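# Tuck the box end flap's tabs into floor slots

## Task

Bend the top flap of the upright end wall over and press both of its tabs all the way into the slots in the box floor. At the finish, that end wall and both long side walls must be standing, the corner flaps at that end must be tucked inward, and the box must rest on its bottom. All of this must stay in place without the robot holding it.

## Robot and tools

Robot: two arms, left_arm and right_arm, each ending in a parallel two-finger gripper. Their bases sit at (-0.049, +0.239, 0) m for left_arm and (+0.015, -0.299, 0) m for right_arm. In the scene frame the origin lies on the table surface midway between the arms, +z is up, +x reaches out over the table, and left_arm is on the +y side. The arm names do not mean the left or right of any picture. On each gripper the fingers extend along its own +z axis and close along its y axis. end_effector_position is the point between the finger pads, roughly 1 cm back from the tips.

Motion arguments. Every motion command uses a row of 16 numbers covering both arms, even when only one arm should move: left x, y, z, qw, qx, qy, qz, opening, then the same eight for right. x, y, z are an absolute target for the gripper point in the scene frame, in metres. qw..qz are an absolute target orientation as a quaternion, w first, also in the scene frame. Opening is a setting from -1 (closed) to +1 (fully open, 0.094 m). Rows are places to go to, not offsets.

execute_actions(actions): actions is a list of actions. Each action is a list of up to 15 rows, and each row lasts one control step of 1/30 s. If an action has fewer than 15 rows, its last row is held for the remaining steps. An empty list moves nothing and just returns the current state and images. An action is rejected for both arms if any target lies more than 0.6 m from that gripper's current position along any of the gripper's own axes. If any action is malformed, or the first one fails that check against the last reported state, nothing in the call runs.

move(target, speed, blocking): target is one 16-number row as above. The grippers travel in straight lines toward it, and both paths finish at the same moment. A path lasts 0.5 to 10 s, and a move that would take longer stops short after 10 s. speed is the top path speed in m/s, from 0.002 to 0.5 (default 0.25). Turning is capped at twice that value in rad/s. The opening is applied at the start. Moves do not avoid obstacles or the other arm. Faster moves and targets set deeper past a contact push harder. With blocking=false the result comes back after 0.5 s while the arm keeps moving. In that case call wait or stop before any further execute_actions or move.

wait(seconds): 0 to 10. The scene runs while the arms hold their last command. It returns early if a running move finishes.
stop(): brakes a running move. Braking needs distance, more at speed. The fingers keep moving.
zoom_image(camera, region): region is [x0, y0, x1, y1] in pixels of that camera's latest image, at most 504 by 504. Cameras: cam_head_left, cam_head_right, cam_high, cam_low, cam_left_wrist, cam_right_wrist, all 504x504. Calibration (K, distortion, T_world_to_cam) is provided, but it may be slightly off.
read_manual(section): returns only the URDF licence texts ("licences").
finished_scene(scene): pass the current scene number. This ends the scene for good, after the robot has held its last command, and reports whether the goal was met.

Controller behaviour. At every step the commanded pose is clipped to within 70 mm and 16 degrees of the measured pose. Far targets therefore take several actions, and the arm ends no further than the last clipped pose. When position and orientation cannot both be reached, position wins. Arms often stop a centimetre or more off target, usually low. The printed hand position can be wrong at long reach. The elbow never straightens fully. To hold an orientation, repeat the same quaternion in every row rather than copying the drifted reported one. To keep an arm still, resend exactly the pose it reported before it started holding, with its intended opening.

Results. The state line shows each arm's gripper pose (position and quat_wxyz). "Hand target" lines show the pose each arm is currently driven toward. "pose unreachable" means a clearance check changed or blocked that arm's command. grip_measured gives the finger opening on the command scale, and the last joint value gives it in metres. Readings may be about 1 mm off. Step readings list positions, and HELD marks steps where an arm's command was held back. A move adds a "move:" line giving its ending (done, off_target, moving, held, fault), any limits (paced means the pose was clipped; held means steps were blocked, after which the arm may speed up), and each gripper's distance to its target. FAULT lines mean an arm was stopped.

Gripping. To hold something, command about 0.03 below grip_measured, or less for a lighter hold. Pads give about 50 to 62 N, and less on parts under about 2 mm thick.

Heat. Holding loads heats motors. MOTOR HOT appears from 75 °C. At 90 °C the arm halts for 10 s. At 100 °C the arm goes limp and drops. Both are reported as OVER-TEMPERATURE FAULT.

Avoid: arms striking or pressing each other, pushing anything off the table, drops, slips, slams and very hard presses. Parts may be tugged or nudged unexpectedly. Joint ranges (rad): waist -2.618 to 3.054, shoulder 0 to 3.142, elbow 0 to 3.142, wrist pitch and yaw -1.571 to 1.571, wrist roll -2.094 to 2.094.

Each tool is called after "Call:" as a command line: name --argument value for each argument, lists and objects as JSON in quotes; but a table of rows of numbers goes row by row, as --pt "numbers of a row", without its own name.

## Session

Call:
execute_actions --actions '[]'

Scene clock: 0.00 s.
left_arm: end_effector_position=(+0.3245, +0.1694, +0.4013) grip_measured=+1.000 end_effector_quat_wxyz=(+0.698, +0.074, +0.709, -0.062) | right_arm: end_effector_position=(+0.3949, -0.2268, +0.4009) grip_measured=+1.000 end_effector_quat_wxyz=(+0.699, -0.064, +0.709, +0.068)
Joint positions: left_arm=[-0.016  1.041  1.037 -0.014  0.013  0.016  0.094] | right_arm=[-0.015  1.064  1.044  0.006 -0.003  0.007  0.094]
Joint velocities: left_arm=[-0.007 -0.012  0.022  0.007 -0.022 -0.051  0.   ] | right_arm=[-0.007 -0.017 -0.007 -0.022  0.007 -0.11   0.   ]
Motor temperatures (°C, as the motors report them): left_arm=[23 23 21 24 21 19] | right_arm=[23 24 22 25 20 20]
Hand target (left_arm): +0.323, +0.170, +0.400; +0.695, +0.074, +0.713, -0.062
Hand target (right_arm): +0.393, -0.227, +0.406; +0.702, -0.063, +0.706, +0.069

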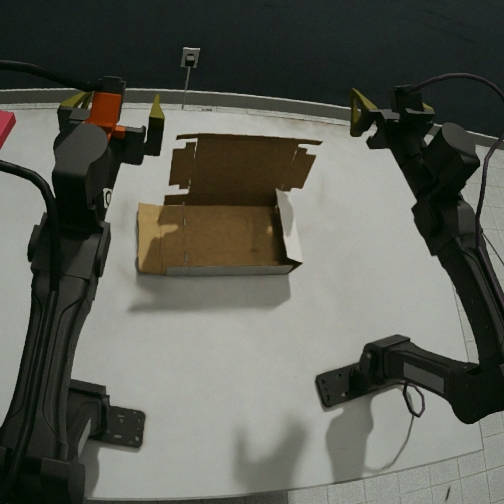

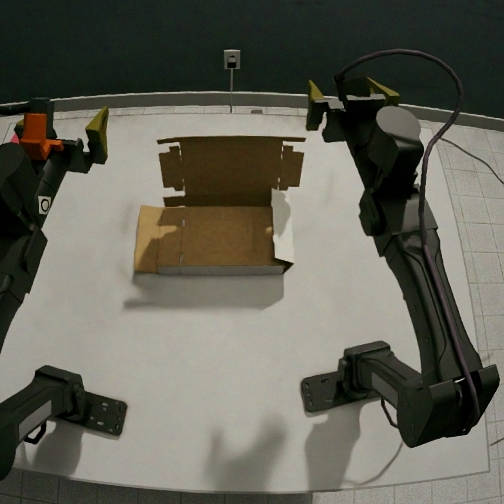

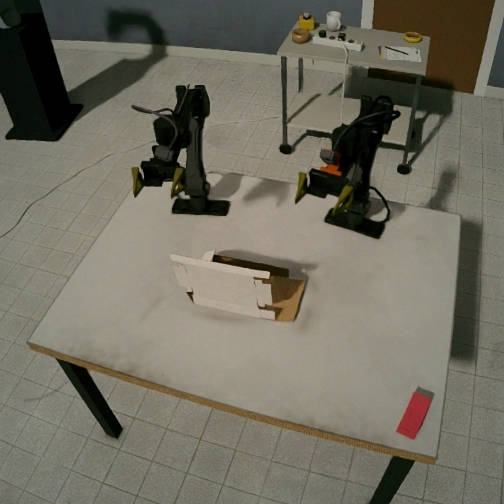

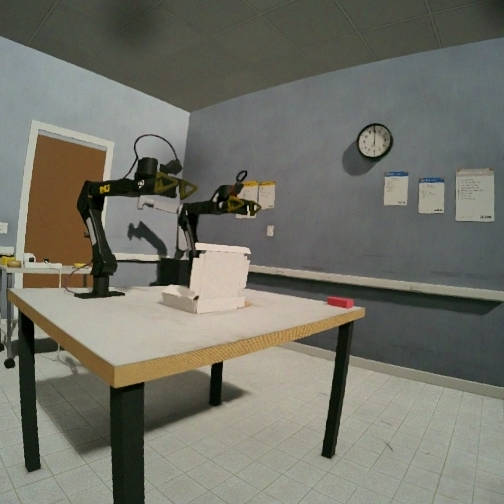

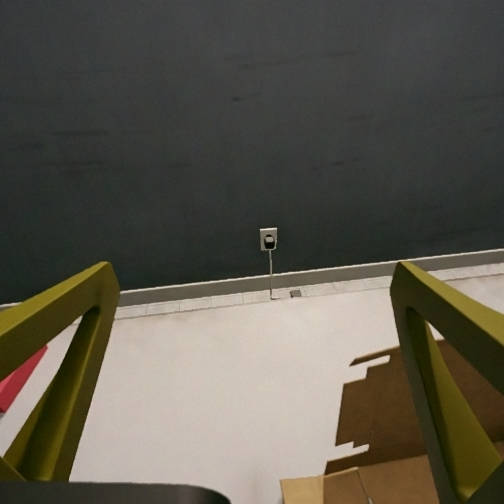

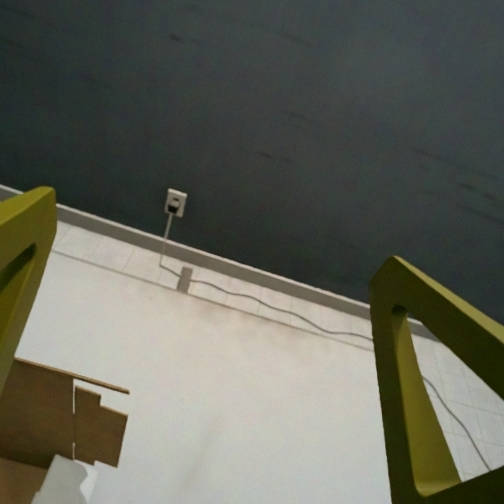

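Call:
move --target '[0.25,0.015,0.085,0.212,0.675,0.675,-0.212,0,0.325,-0.195,0.11,0.29,0.078,0.921,0.247,0]' --speed 0.25

Call:
zoom_image --camera "cam_low" --region '[140, 250, 230, 320]'

Scene clock: 6.33 s.
left_arm: end_effector_position=(+0.2442, +0.0221, +0.0881) grip_measured=+0.002 end_effector_quat_wxyz=(+0.225, +0.667, +0.676, -0.216) | right_arm: end_effector_position=(+0.3218, -0.1939, +0.1154) grip_measured=+0.003 end_effector_quat_wxyz=(+0.298, +0.075, +0.920, +0.243)
Joint positions: left_arm=[-0.204  1.698  1.13  -0.727  0.579  1.107  0.047] | right_arm=[-0.04   1.162  0.65  -0.32  -0.309  0.443  0.047]
Joint velocities: left_arm=[-0.007  0.002 -0.002 -0.066 -0.022 -0.007 -0.001] | right_arm=[-0.007  0.017  0.002 -0.022 -0.007 -0.066 -0.001]
Motor temperatures (°C, as the motors report them): left_arm=[23 23 22 25 21 19] | right_arm=[23 24 23 27 20 20]
Hand target (left_arm): +0.243, +0.019, +0.091; +0.221, +0.673, +0.671, -0.219
Hand target (right_arm): +0.321, -0.195, +0.111; +0.290, +0.081, +0.921, +0.246
Off the commanded pose (left_arm): 0.010 m, 2 deg.
Off the commanded pose (right_arm): 0.006 m, 1 deg.
move: done
camera_calibration (this result's frames):
cam_left_wrist: T_world_to_cam=[[-0.997894, -0.0298608, -0.0575813, 0.247825], [-0.0309587, 0.999354, 0.018269, -0.000388514], [0.0569985, 0.0200132, -0.998174, 0.192294], [0, 0, 0, 1]] pos_world=[0.23633, 0.00394011, 0.20622]
cam_right_wrist: T_world_to_cam=[[0.20594, -0.939153, -0.274917, -0.22243], [-0.970578, -0.231853, 0.0649808, 0.260959], [-0.124767, 0.253446, -0.95927, 0.299406], [0, 0, 0, 1]] pos_world=[0.336444, -0.224275, 0.209104]

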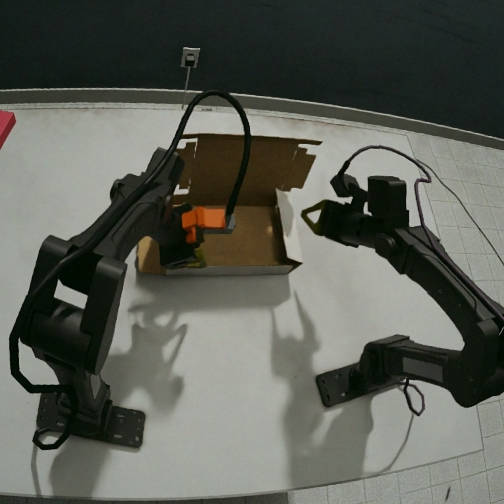

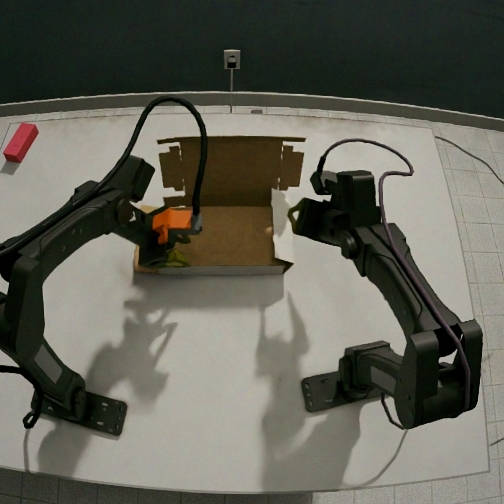

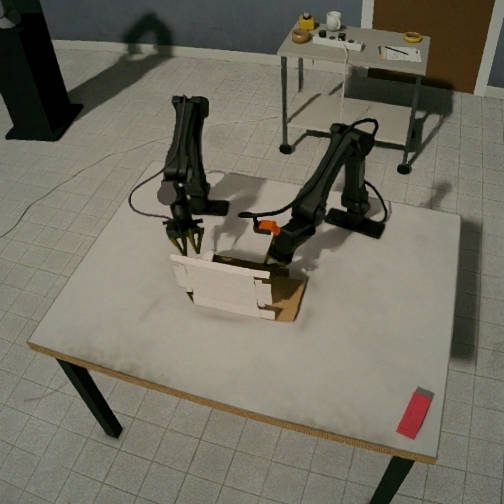

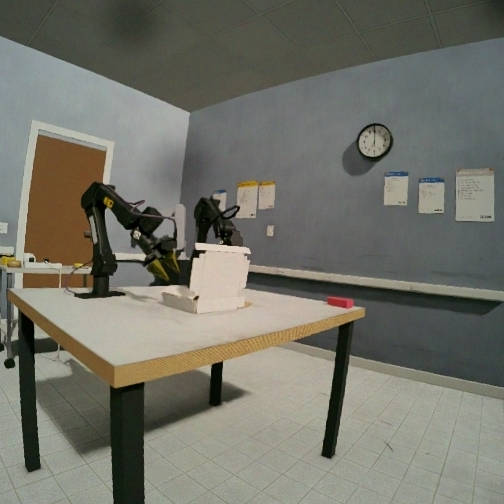

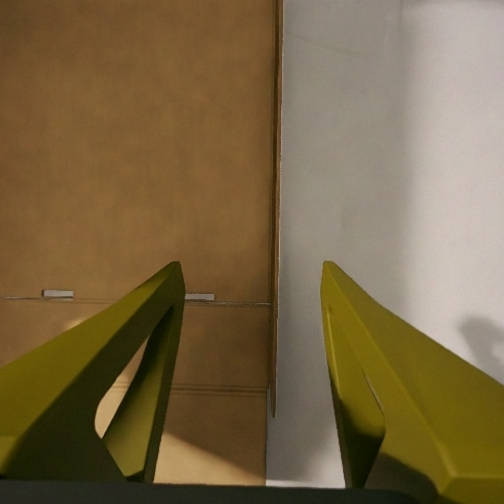

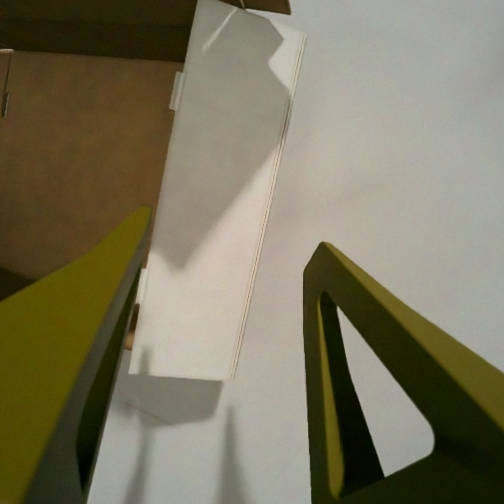

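Region (140, 250, 230, 320) of cam_low's 504x504 image, scaled by 5.600, with more detail than that image has.

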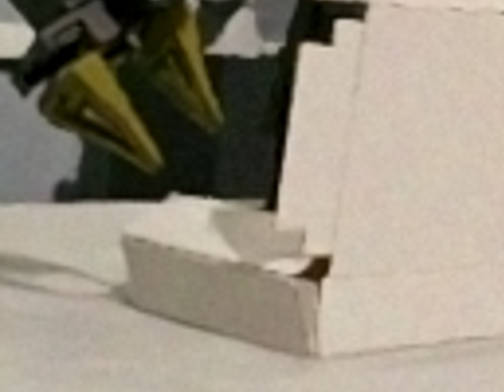

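Call:
move --target '[0.234,0.0,0.018,0.212,0.675,0.675,-0.212,0,0.33,-0.185,0.048,0.29,0.078,0.921,0.247,0]' --speed 0.07

Call:
move --target '[0.234,0.0,0.018,0.212,0.675,0.675,-0.212,-1,0.33,-0.185,0.048,0.29,0.078,0.921,0.247,0]'

Call:
move --target '[0.234,-0.015,0.018,0.212,0.675,0.675,-0.212,-1,0.33,-0.135,0.048,0.29,0.078,0.921,0.247,0]' --speed 0.03

Call:
zoom_image --camera "cam_low" --region '[140, 250, 230, 320]'

Call:
zoom_image --camera "cam_head_left" --region '[210, 170, 330, 290]'

Scene clock: 14.37 s.
left_arm: end_effector_position=(+0.2421, +0.0013, +0.0265) grip_measured=+0.002 end_effector_quat_wxyz=(+0.225, +0.676, +0.672, -0.204) | right_arm: end_effector_position=(+0.3336, -0.1864, +0.0575) grip_measured=+0.003 end_effector_quat_wxyz=(+0.301, +0.077, +0.917, +0.251)
Joint positions: left_arm=[-0.277  1.811  0.999 -0.439  0.537  1.046  0.047] | right_arm=[-0.024  1.348  0.5    0.034 -0.31   0.467  0.047]
Joint velocities: left_arm=[-0.012  0.002  0.007 -0.007  0.007 -0.066  0.   ] | right_arm=[-0.007  0.007 -0.002 -0.007 -0.037 -0.007  0.   ]
Motor temperatures (°C, as the motors report them): left_arm=[23 24 23 25 21 19] | right_arm=[23 24 24 27 21 20]
Hand target (left_arm): +0.233, +0.001, +0.018; +0.211, +0.675, +0.675, -0.212
Hand target (right_arm): +0.328, -0.186, +0.048; +0.290, +0.078, +0.921, +0.247
Off the commanded pose (left_arm): 0.012 m, 2 deg.
Off the commanded pose (right_arm): 0.010 m, 1 deg.
move: off_target (left_arm)
camera_calibration (this result's frames):
cam_left_wrist: T_world_to_cam=[[-0.996765, -0.016512, -0.078662, 0.241789], [-0.019373, 0.999173, 0.035748, 0.0181923], [0.0780067, 0.0371563, -0.99626, 0.126212], [0, 0, 0, 1]] pos_world=[0.231513, -0.0188744, 0.14411]
cam_right_wrist: T_world_to_cam=[[0.209056, -0.934122, -0.28933, -0.232955], [-0.970942, -0.233515, 0.0523622, 0.278535], [-0.116476, 0.269976, -0.955796, 0.243537], [0, 0, 0, 1]] pos_world=[0.347509, -0.218316, 0.150786]

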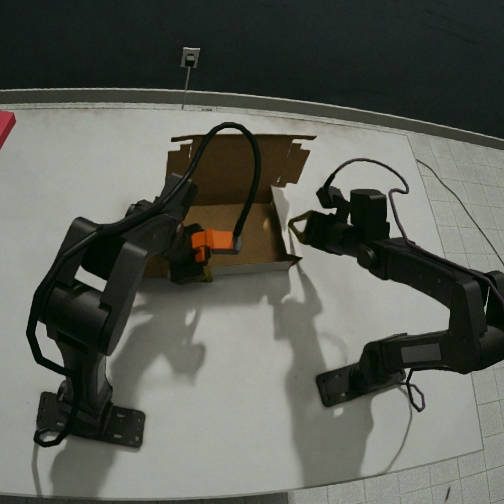

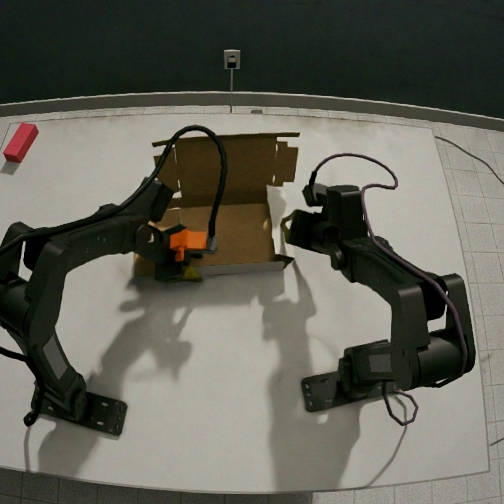

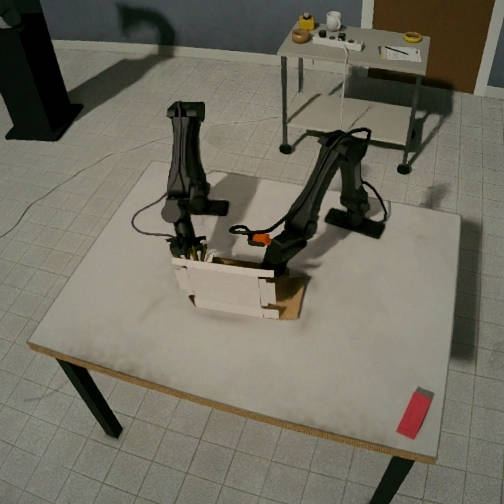

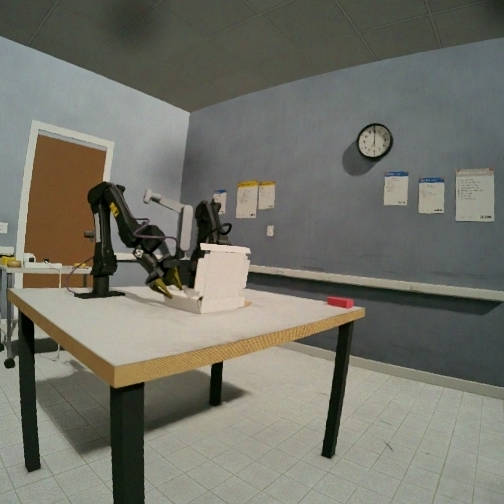

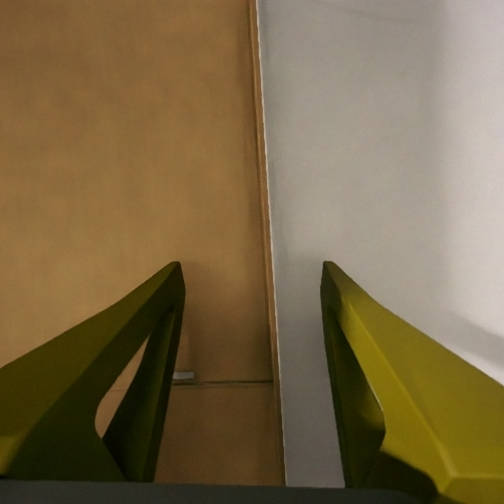

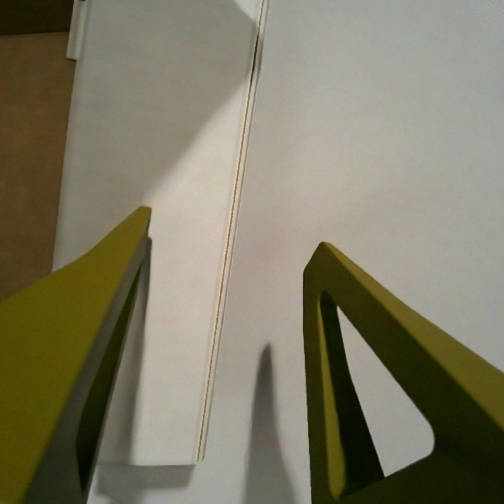

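Scene clock: 15.07 s.
left_arm: end_effector_position=(+0.2428, +0.0017, +0.0263) grip_measured=-0.981 end_effector_quat_wxyz=(+0.225, +0.676, +0.672, -0.202) | right_arm: end_effector_position=(+0.3337, -0.1865, +0.0575) grip_measured=+0.003 end_effector_quat_wxyz=(+0.301, +0.077, +0.917, +0.251)
Joint positions: left_arm=[-0.277  1.811  0.999 -0.437  0.533  1.045  0.001] | right_arm=[-0.024  1.348  0.5    0.034 -0.309  0.467  0.047]
Joint velocities: left_arm=[ 0.007  0.002 -0.012  0.051  0.022 -0.022  0.   ] | right_arm=[-0.007 -0.012 -0.022 -0.081 -0.022 -0.007  0.   ]
Motor temperatures (°C, as the motors report them): left_arm=[23 24 23 25 21 19] | right_arm=[23 24 24 27 21 20]
Hand target (left_arm): +0.234, +0.000, +0.018; +0.212, +0.675, +0.675, -0.212
Hand target (right_arm): +0.330, -0.185, +0.048; +0.290, +0.078, +0.921, +0.247
Off the commanded pose (left_arm): 0.012 m, 2 deg.
Off the commanded pose (right_arm): 0.010 m, 1 deg.
move: off_target (left_arm)
camera_calibration (this result's frames):
cam_left_wrist: T_world_to_cam=[[-0.996489, -0.0186351, -0.0816277, 0.242572], [-0.0218578, 0.999009, 0.0387654, 0.0183362], [0.0808244, 0.0404134, -0.995909, 0.125178], [0, 0, 0, 1]] pos_world=[0.232003, -0.0188565, 0.143755]
cam_right_wrist: T_world_to_cam=[[0.20801, -0.934369, -0.289286, -0.232789], [-0.971176, -0.232488, 0.0525969, 0.278813], [-0.116401, 0.270007, -0.955797, 0.243528], [0, 0, 0, 1]] pos_world=[0.347546, -0.218444, 0.150756]

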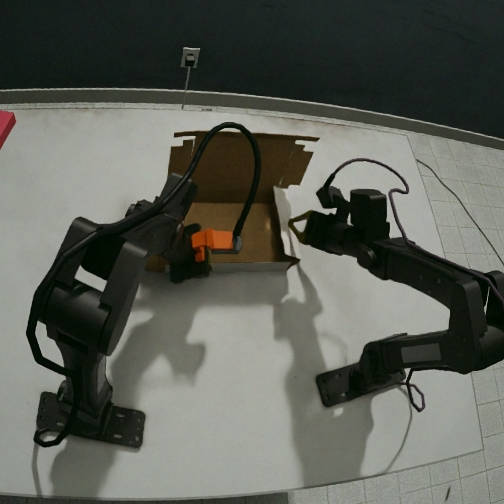

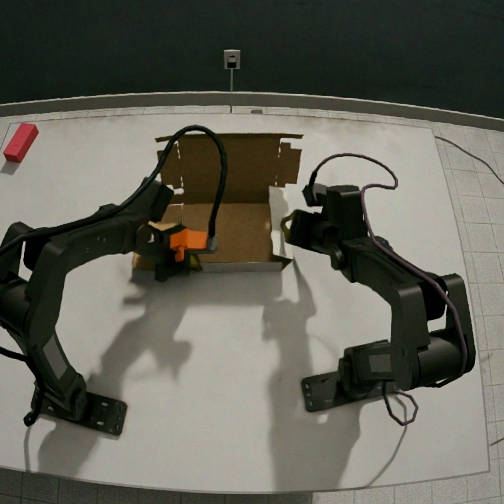

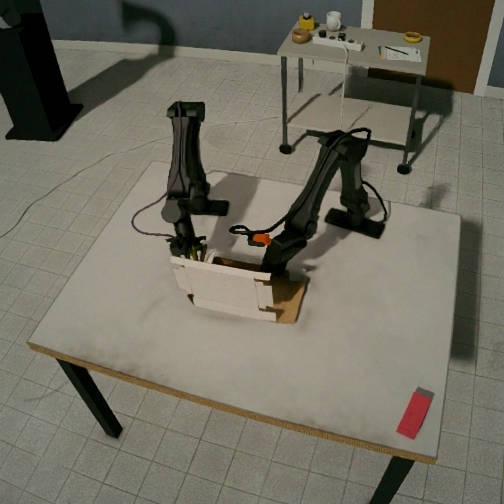

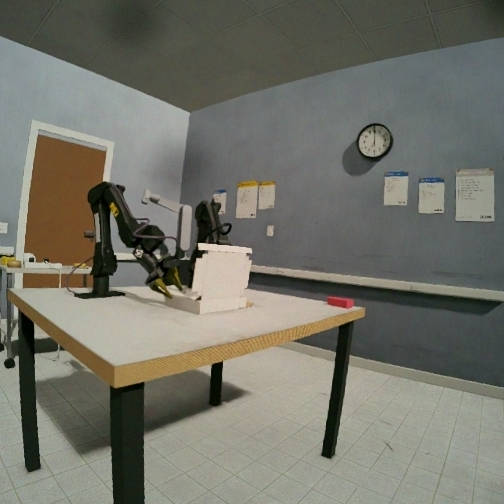

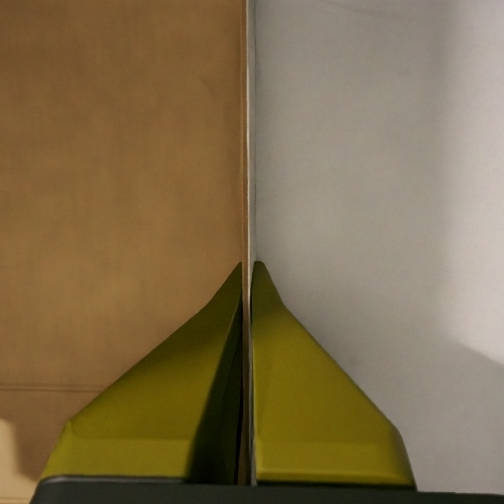

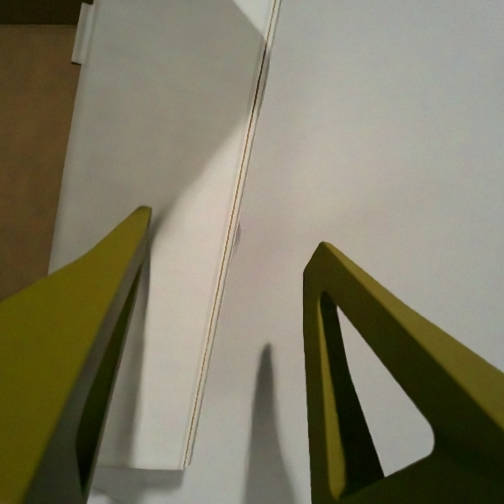

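Scene clock: 17.07 s.
left_arm: end_effector_position=(+0.2422, -0.0028, +0.0254) grip_measured=-0.981 end_effector_quat_wxyz=(+0.220, +0.664, +0.686, -0.200) | right_arm: end_effector_position=(+0.3357, -0.1576, +0.0481) grip_measured=+0.002 end_effector_quat_wxyz=(+0.314, +0.095, +0.920, +0.212)
Joint positions: left_arm=[-0.298  1.811  0.999 -0.425  0.512  0.987  0.001] | right_arm=[ 0.171  1.407  0.512  0.098 -0.084  0.611  0.047]
Joint velocities: left_arm=[ 0.002  0.012 -0.017  0.007 -0.007 -0.066 -0.001] | right_arm=[ 0.007 -0.017 -0.002  0.022 -0.022 -0.022  0.001]
Motor temperatures (°C, as the motors report them): left_arm=[23 24 23 25 21 19] | right_arm=[23 24 24 28 21 20]
Hand target (left_arm): +0.233, -0.014, +0.018; +0.211, +0.675, +0.675, -0.212
Hand target (right_arm): +0.330, -0.136, +0.048; +0.291, +0.078, +0.922, +0.245
Off the commanded pose (left_arm): 0.016 m, 3 deg.
Off the commanded pose (right_arm): 0.023 m, 5 deg.
move: off_target (left_arm, right_arm)
camera_calibration (this result's frames):
cam_left_wrist: T_world_to_cam=[[-0.99633, -0.0516352, -0.0682648, 0.241335], [-0.0550574, 0.997269, 0.0492362, 0.0305998], [0.065536, 0.052814, -0.996452, 0.128343], [0, 0, 0, 1]] pos_world=[0.233723, -0.0248331, 0.142856]
cam_right_wrist: T_world_to_cam=[[0.150233, -0.962206, -0.227134, -0.196869], [-0.984089, -0.167583, 0.0590261, 0.30222], [-0.094859, 0.214652, -0.972073, 0.211847], [0, 0, 0, 1]] pos_world=[0.347083, -0.184255, 0.143376]

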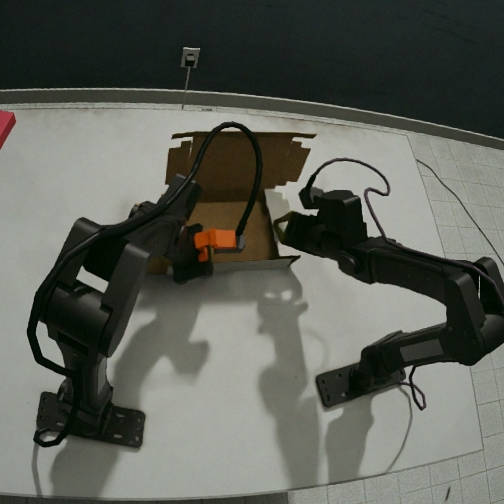

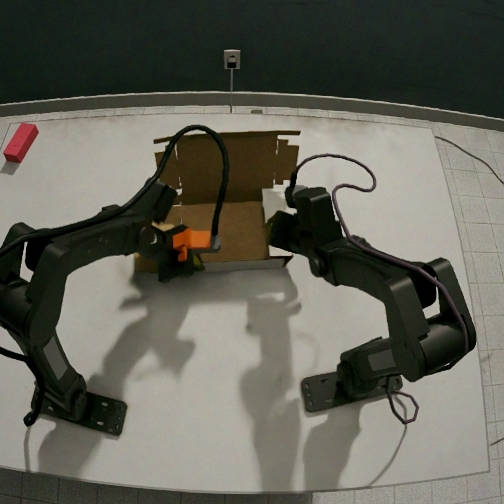

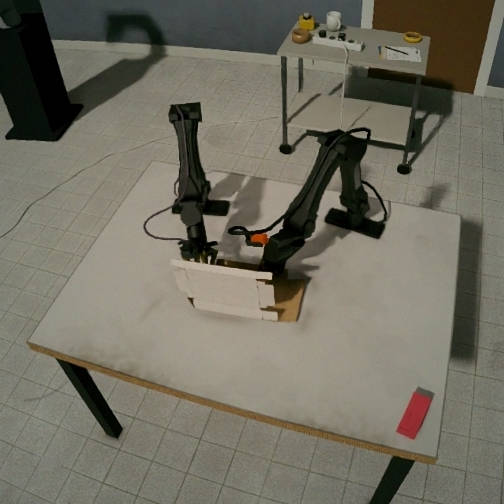

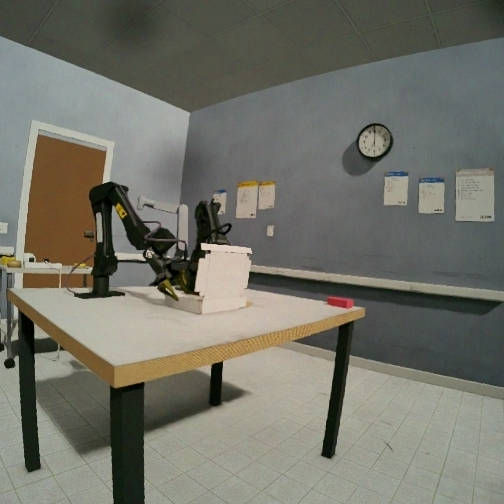

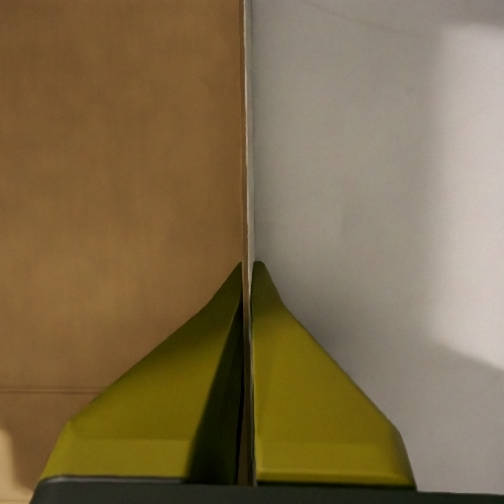

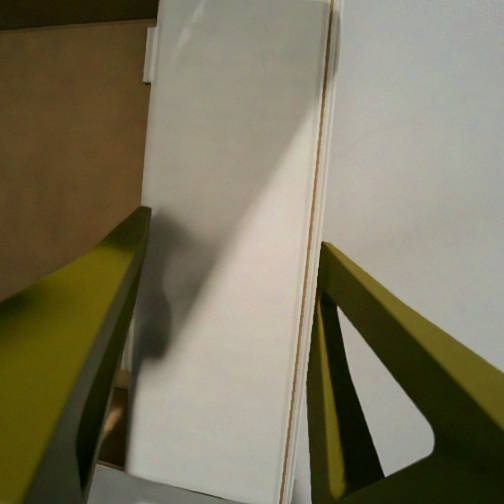

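Region (140, 250, 230, 320) of cam_low's 504x504 image, scaled by 5.600, with more detail than that image has.

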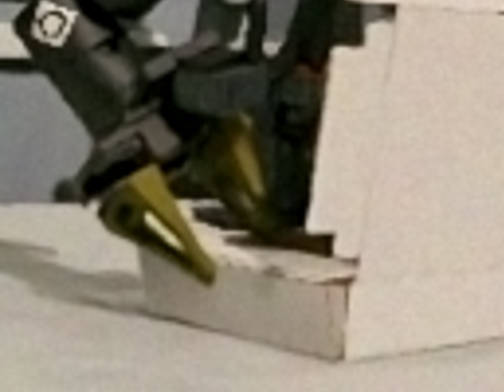

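Region (210, 170, 330, 290) of cam_head_left's 504x504 image, scaled by 4.200, with more detail than that image has.

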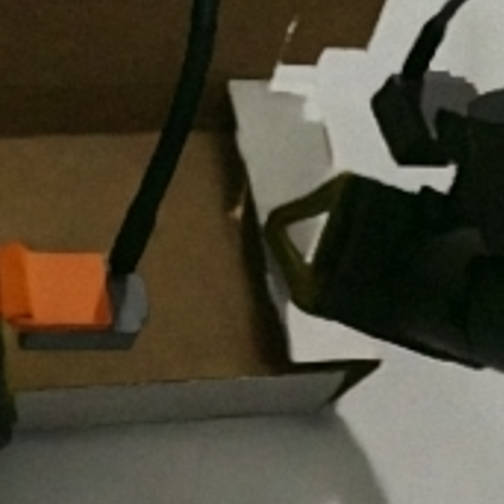

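Call:
move --target '[0.234,-0.02,0.018,0.212,0.675,0.675,-0.212,-1,0.33,-0.126,0.038,0.29,0.078,0.921,0.247,-0.15]' --speed 0.02

Call:
zoom_image --camera "cam_low" --region '[140, 250, 230, 320]'

Call:
zoom_image --camera "cam_head_left" --region '[210, 170, 330, 290]'

Scene clock: 22.80 s.
left_arm: end_effector_position=(+0.2444, -0.0034, +0.0251) grip_measured=-0.981 end_effector_quat_wxyz=(+0.221, +0.657, +0.694, -0.195) | right_arm: end_effector_position=(+0.3419, -0.1544, +0.0446) grip_measured=-0.147 end_effector_quat_wxyz=(+0.327, +0.103, +0.917, +0.203)
Joint positions: left_arm=[-0.302  1.811  0.999 -0.415  0.499  0.961  0.001] | right_arm=[ 0.199  1.445  0.512  0.153 -0.032  0.636  0.04 ]
Joint velocities: left_arm=[-0.012  0.002 -0.012 -0.007 -0.051 -0.051 -0.001] | right_arm=[ 0.007  0.002 -0.017  0.037  0.022  0.066  0.001]
Motor temperatures (°C, as the motors report them): left_arm=[23 24 23 25 21 19] | right_arm=[23 24 24 28 21 20]
Hand target (left_arm): +0.233, -0.018, +0.019; +0.212, +0.674, +0.675, -0.212
Hand target (right_arm): +0.329, -0.128, +0.039; +0.290, +0.079, +0.922, +0.245
Off the commanded pose (left_arm): 0.021 m, 4 deg.
Off the commanded pose (right_arm): 0.031 m, 7 deg.
move: off_target (left_arm, right_arm)
camera_calibration (this result's frames):
cam_left_wrist: T_world_to_cam=[[-0.994995, -0.072431, -0.0688373, 0.243023], [-0.0762599, 0.995585, 0.0547223, 0.0364026], [0.0645698, 0.059698, -0.996126, 0.128176], [0, 0, 0, 1]] pos_world=[0.236307, -0.0262913, 0.142417]
cam_right_wrist: T_world_to_cam=[[0.129175, -0.968672, -0.212106, -0.190005], [-0.98927, -0.140611, 0.0396796, 0.315941], [-0.0682609, 0.204705, -0.976441, 0.197842], [0, 0, 0, 1]] pos_world=[0.3506, -0.180127, 0.140343]

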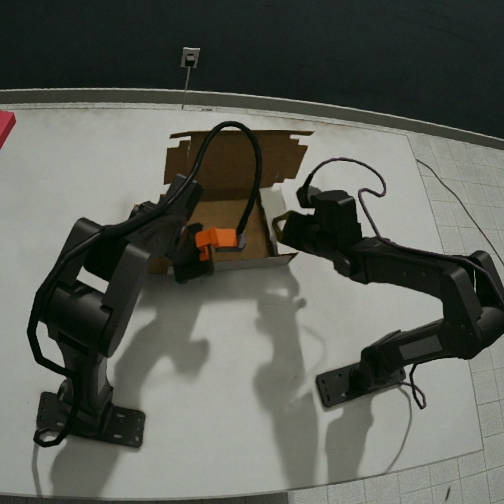

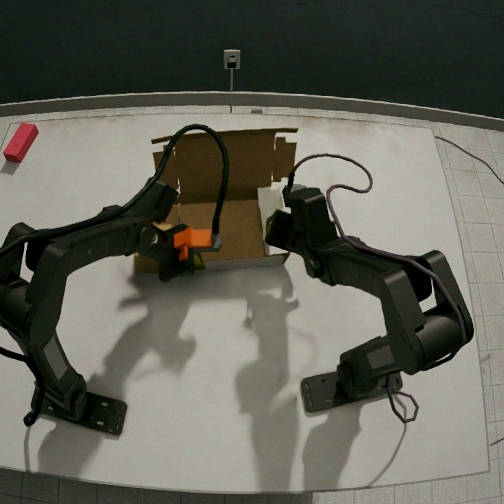

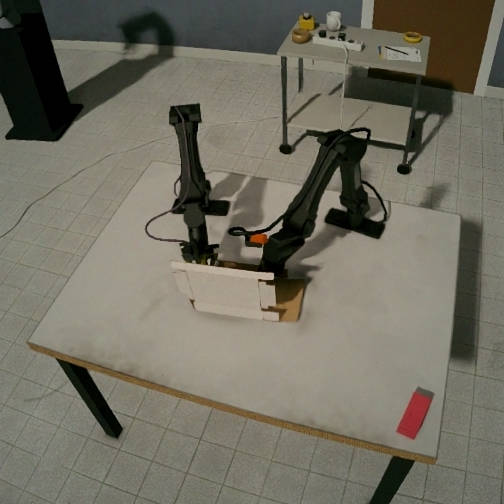

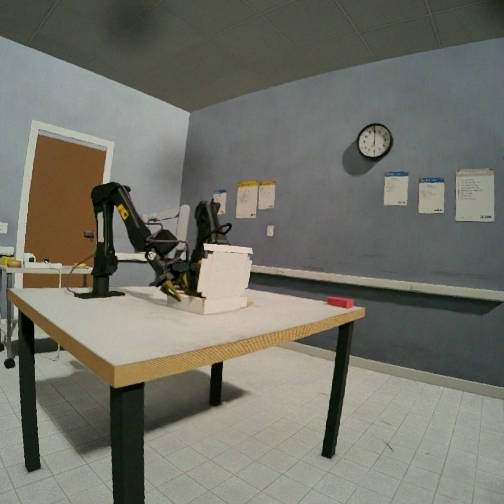

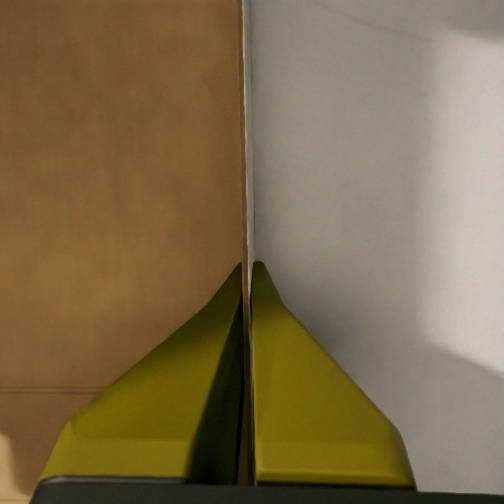

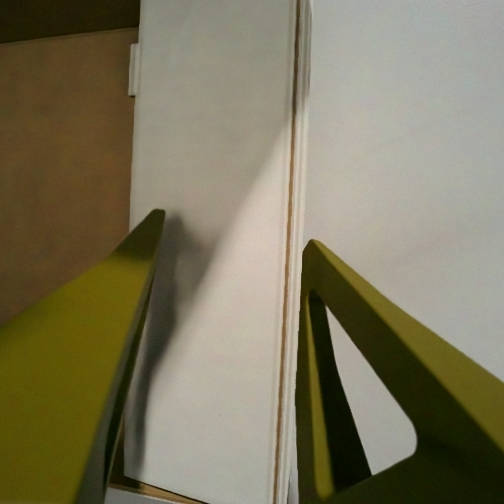

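Region (140, 250, 230, 320) of cam_low's 504x504 image, scaled by 5.600, with more detail than that image has.

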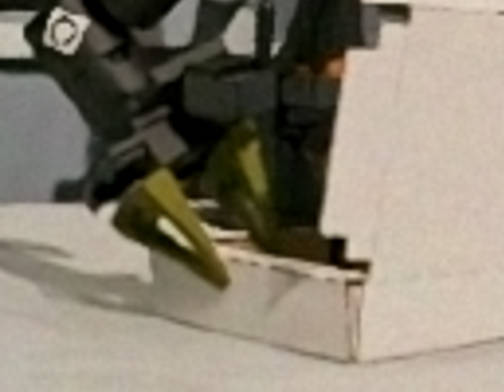

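Region (210, 170, 330, 290) of cam_head_left's 504x504 image, scaled by 4.200, with more detail than that image has.

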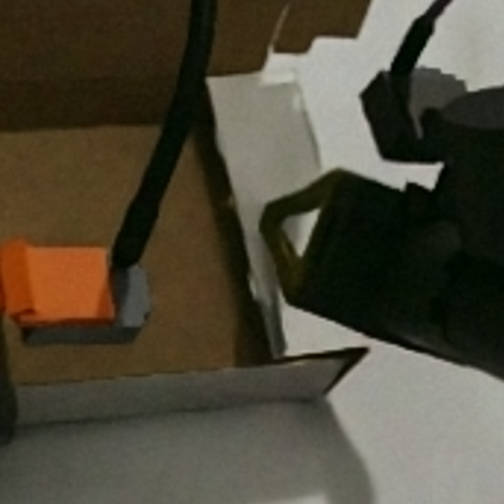

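Call:
move --target '[0.234,-0.02,0.018,0.212,0.675,0.675,-0.212,-1,0.33,-0.13,0.028,0.297,0.001,0.951,0.091,-0.3]' --speed 0.07

Call:
move --target '[0.234,-0.02,0.018,0.212,0.675,0.675,-0.212,-1,0.33,-0.132,0.008,0.30,-0.015,0.952,0.045,-0.33]' --speed 0.03

Call:
zoom_image --camera "cam_low" --region '[140, 250, 230, 320]'

Scene clock: 28.33 s.
left_arm: end_effector_position=(+0.2458, -0.0044, +0.0254) grip_measured=-0.981 end_effector_quat_wxyz=(+0.223, +0.656, +0.695, -0.192) | right_arm: end_effector_position=(+0.3437, -0.1481, +0.0407) grip_measured=-0.297 end_effector_quat_wxyz=(+0.337, +0.032, +0.938, +0.072)
Joint positions: left_arm=[-0.306  1.81   0.999 -0.407  0.491  0.954  0.001] | right_arm=[ 0.343  1.517  0.638 -0.022  0.234  0.529  0.033]
Joint velocities: left_arm=[-0.002 -0.007 -0.032 -0.007  0.081 -0.007  0.   ] | right_arm=[ 0.002 -0.002 -0.002 -0.081 -0.066 -0.022  0.001]
Motor temperatures (°C, as the motors report them): left_arm=[23 24 23 25 21 19] | right_arm=[23 24 24 28 21 20]
Hand target (left_arm): +0.233, -0.019, +0.019; +0.212, +0.674, +0.675, -0.212
Hand target (right_arm): +0.329, -0.132, +0.029; +0.298, +0.002, +0.950, +0.089
Off the commanded pose (left_arm): 0.021 m, 4 deg.
Off the commanded pose (right_arm): 0.026 m, 6 deg.
move: off_target (left_arm, right_arm)
camera_calibration (this result's frames):
cam_left_wrist: T_world_to_cam=[[-0.994122, -0.0773581, -0.0757478, 0.244307], [-0.0817143, 0.99507, 0.0562028, 0.0387502], [0.0710266, 0.0620621, -0.995542, 0.126833], [0, 0, 0, 1]] pos_world=[0.237029, -0.0275315, 0.142595]
cam_right_wrist: T_world_to_cam=[[0.174256, -0.981238, 0.0825097, -0.214298], [-0.982489, -0.16764, 0.0813151, 0.31067], [-0.0659575, -0.0952345, -0.993267, 0.148334], [0, 0, 0, 1]] pos_world=[0.352357, -0.14407, 0.139755]

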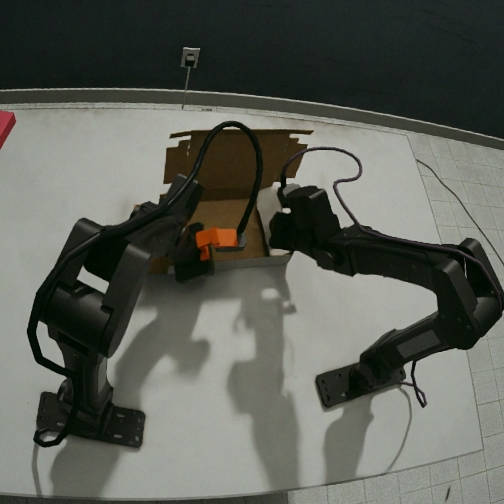

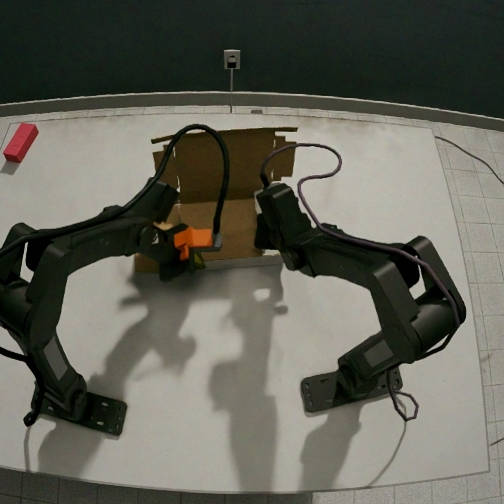

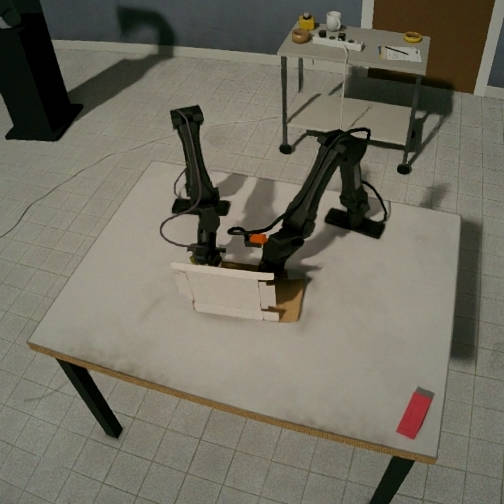

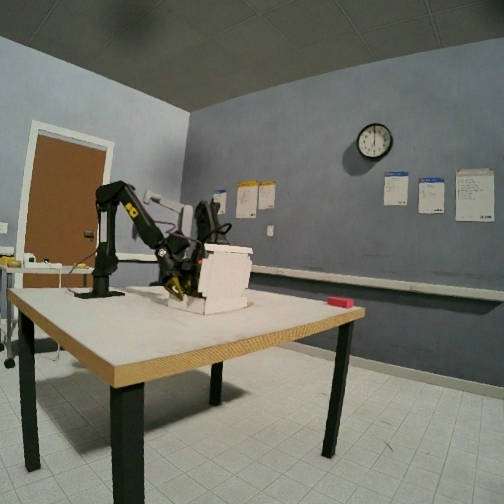

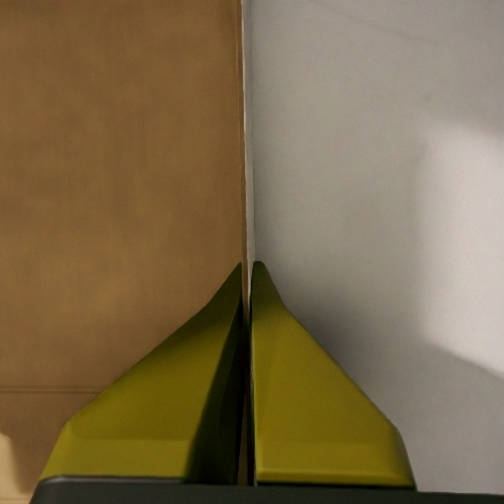

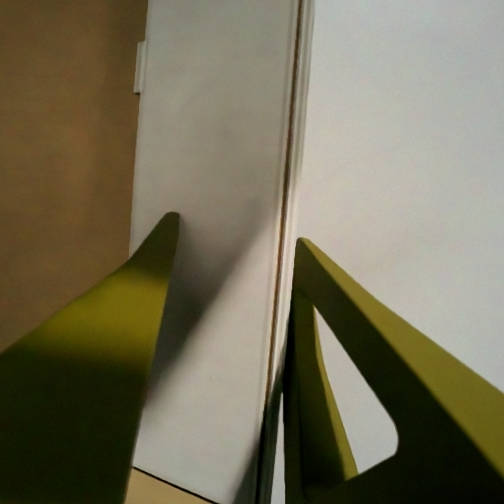

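Scene clock: 30.80 s.
left_arm: end_effector_position=(+0.2476, -0.0047, +0.0255) grip_measured=-0.981 end_effector_quat_wxyz=(+0.226, +0.656, +0.695, -0.189) | right_arm: end_effector_position=(+0.3454, -0.1498, +0.0276) grip_measured=-0.327 end_effector_quat_wxyz=(+0.346, +0.013, +0.938, +0.024)
Joint positions: left_arm=[-0.306  1.811  0.999 -0.398  0.488  0.951  0.001] | right_arm=[0.384 1.584 0.641 0.011 0.334 0.501 0.032]
Joint velocities: left_arm=[-0.012  0.002  0.027 -0.051 -0.007  0.066 -0.   ] | right_arm=[-0.002 -0.017 -0.012  0.037 -0.037  0.037  0.001]
Motor temperatures (°C, as the motors report them): left_arm=[23 25 23 25 21 19] | right_arm=[23 24 25 28 21 20]
Hand target (left_arm): +0.234, -0.018, +0.019; +0.212, +0.674, +0.675, -0.211
Hand target (right_arm): +0.328, -0.134, +0.010; +0.301, -0.014, +0.952, +0.044
Off the commanded pose (left_arm): 0.022 m, 4 deg.
Off the commanded pose (right_arm): 0.031 m, 7 deg.
move: off_target (left_arm, right_arm)
camera_calibration (this result's frames):
cam_left_wrist: T_world_to_cam=[[-0.993325, -0.0804887, -0.0826259, 0.24611], [-0.0851785, 0.994852, 0.0548927, 0.0401279], [0.0777823, 0.0615643, -0.995068, 0.125159], [0, 0, 0, 1]] pos_world=[0.23815, -0.0278176, 0.142674]
cam_right_wrist: T_world_to_cam=[[0.1735, -0.967212, 0.185467, -0.215709], [-0.98366, -0.161002, 0.0805685, 0.314525], [-0.0480664, -0.196415, -0.979342, 0.113602], [0, 0, 0, 1]] pos_world=[0.352272, -0.135684, 0.125922]

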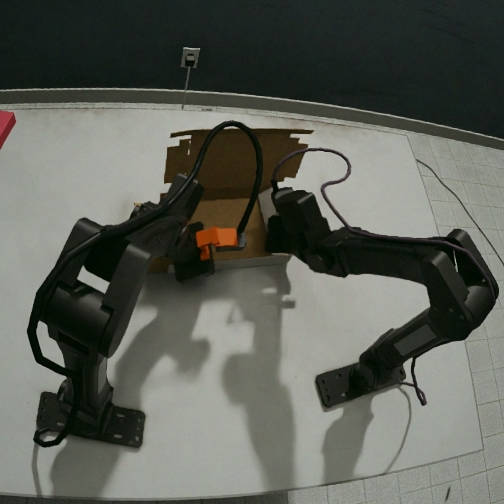

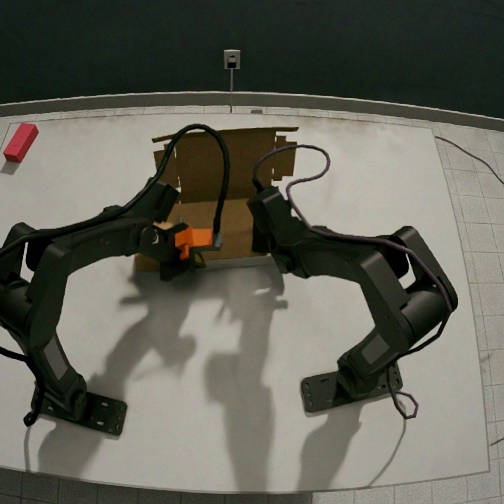

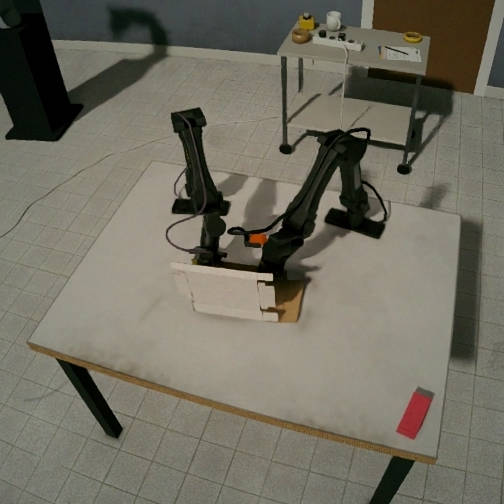

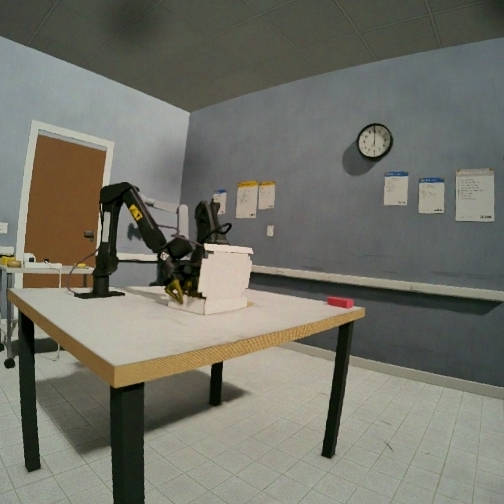

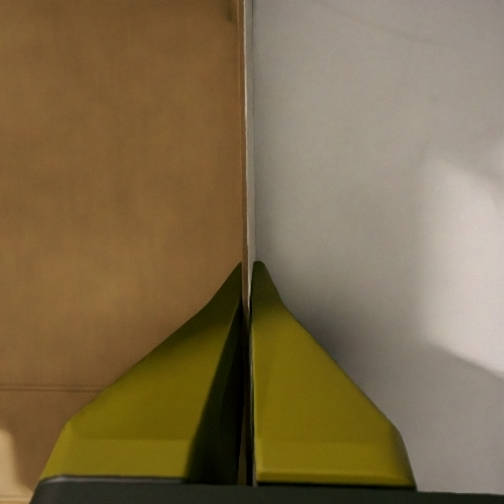

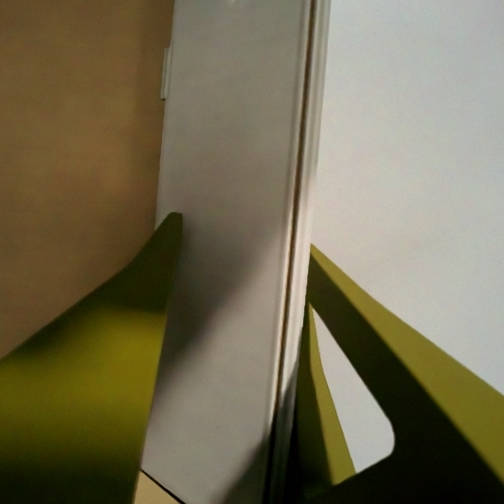

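Region (140, 250, 230, 320) of cam_low's 504x504 image, scaled by 5.600, with more detail than that image has.

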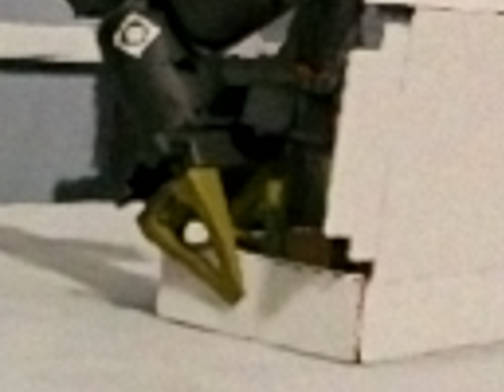

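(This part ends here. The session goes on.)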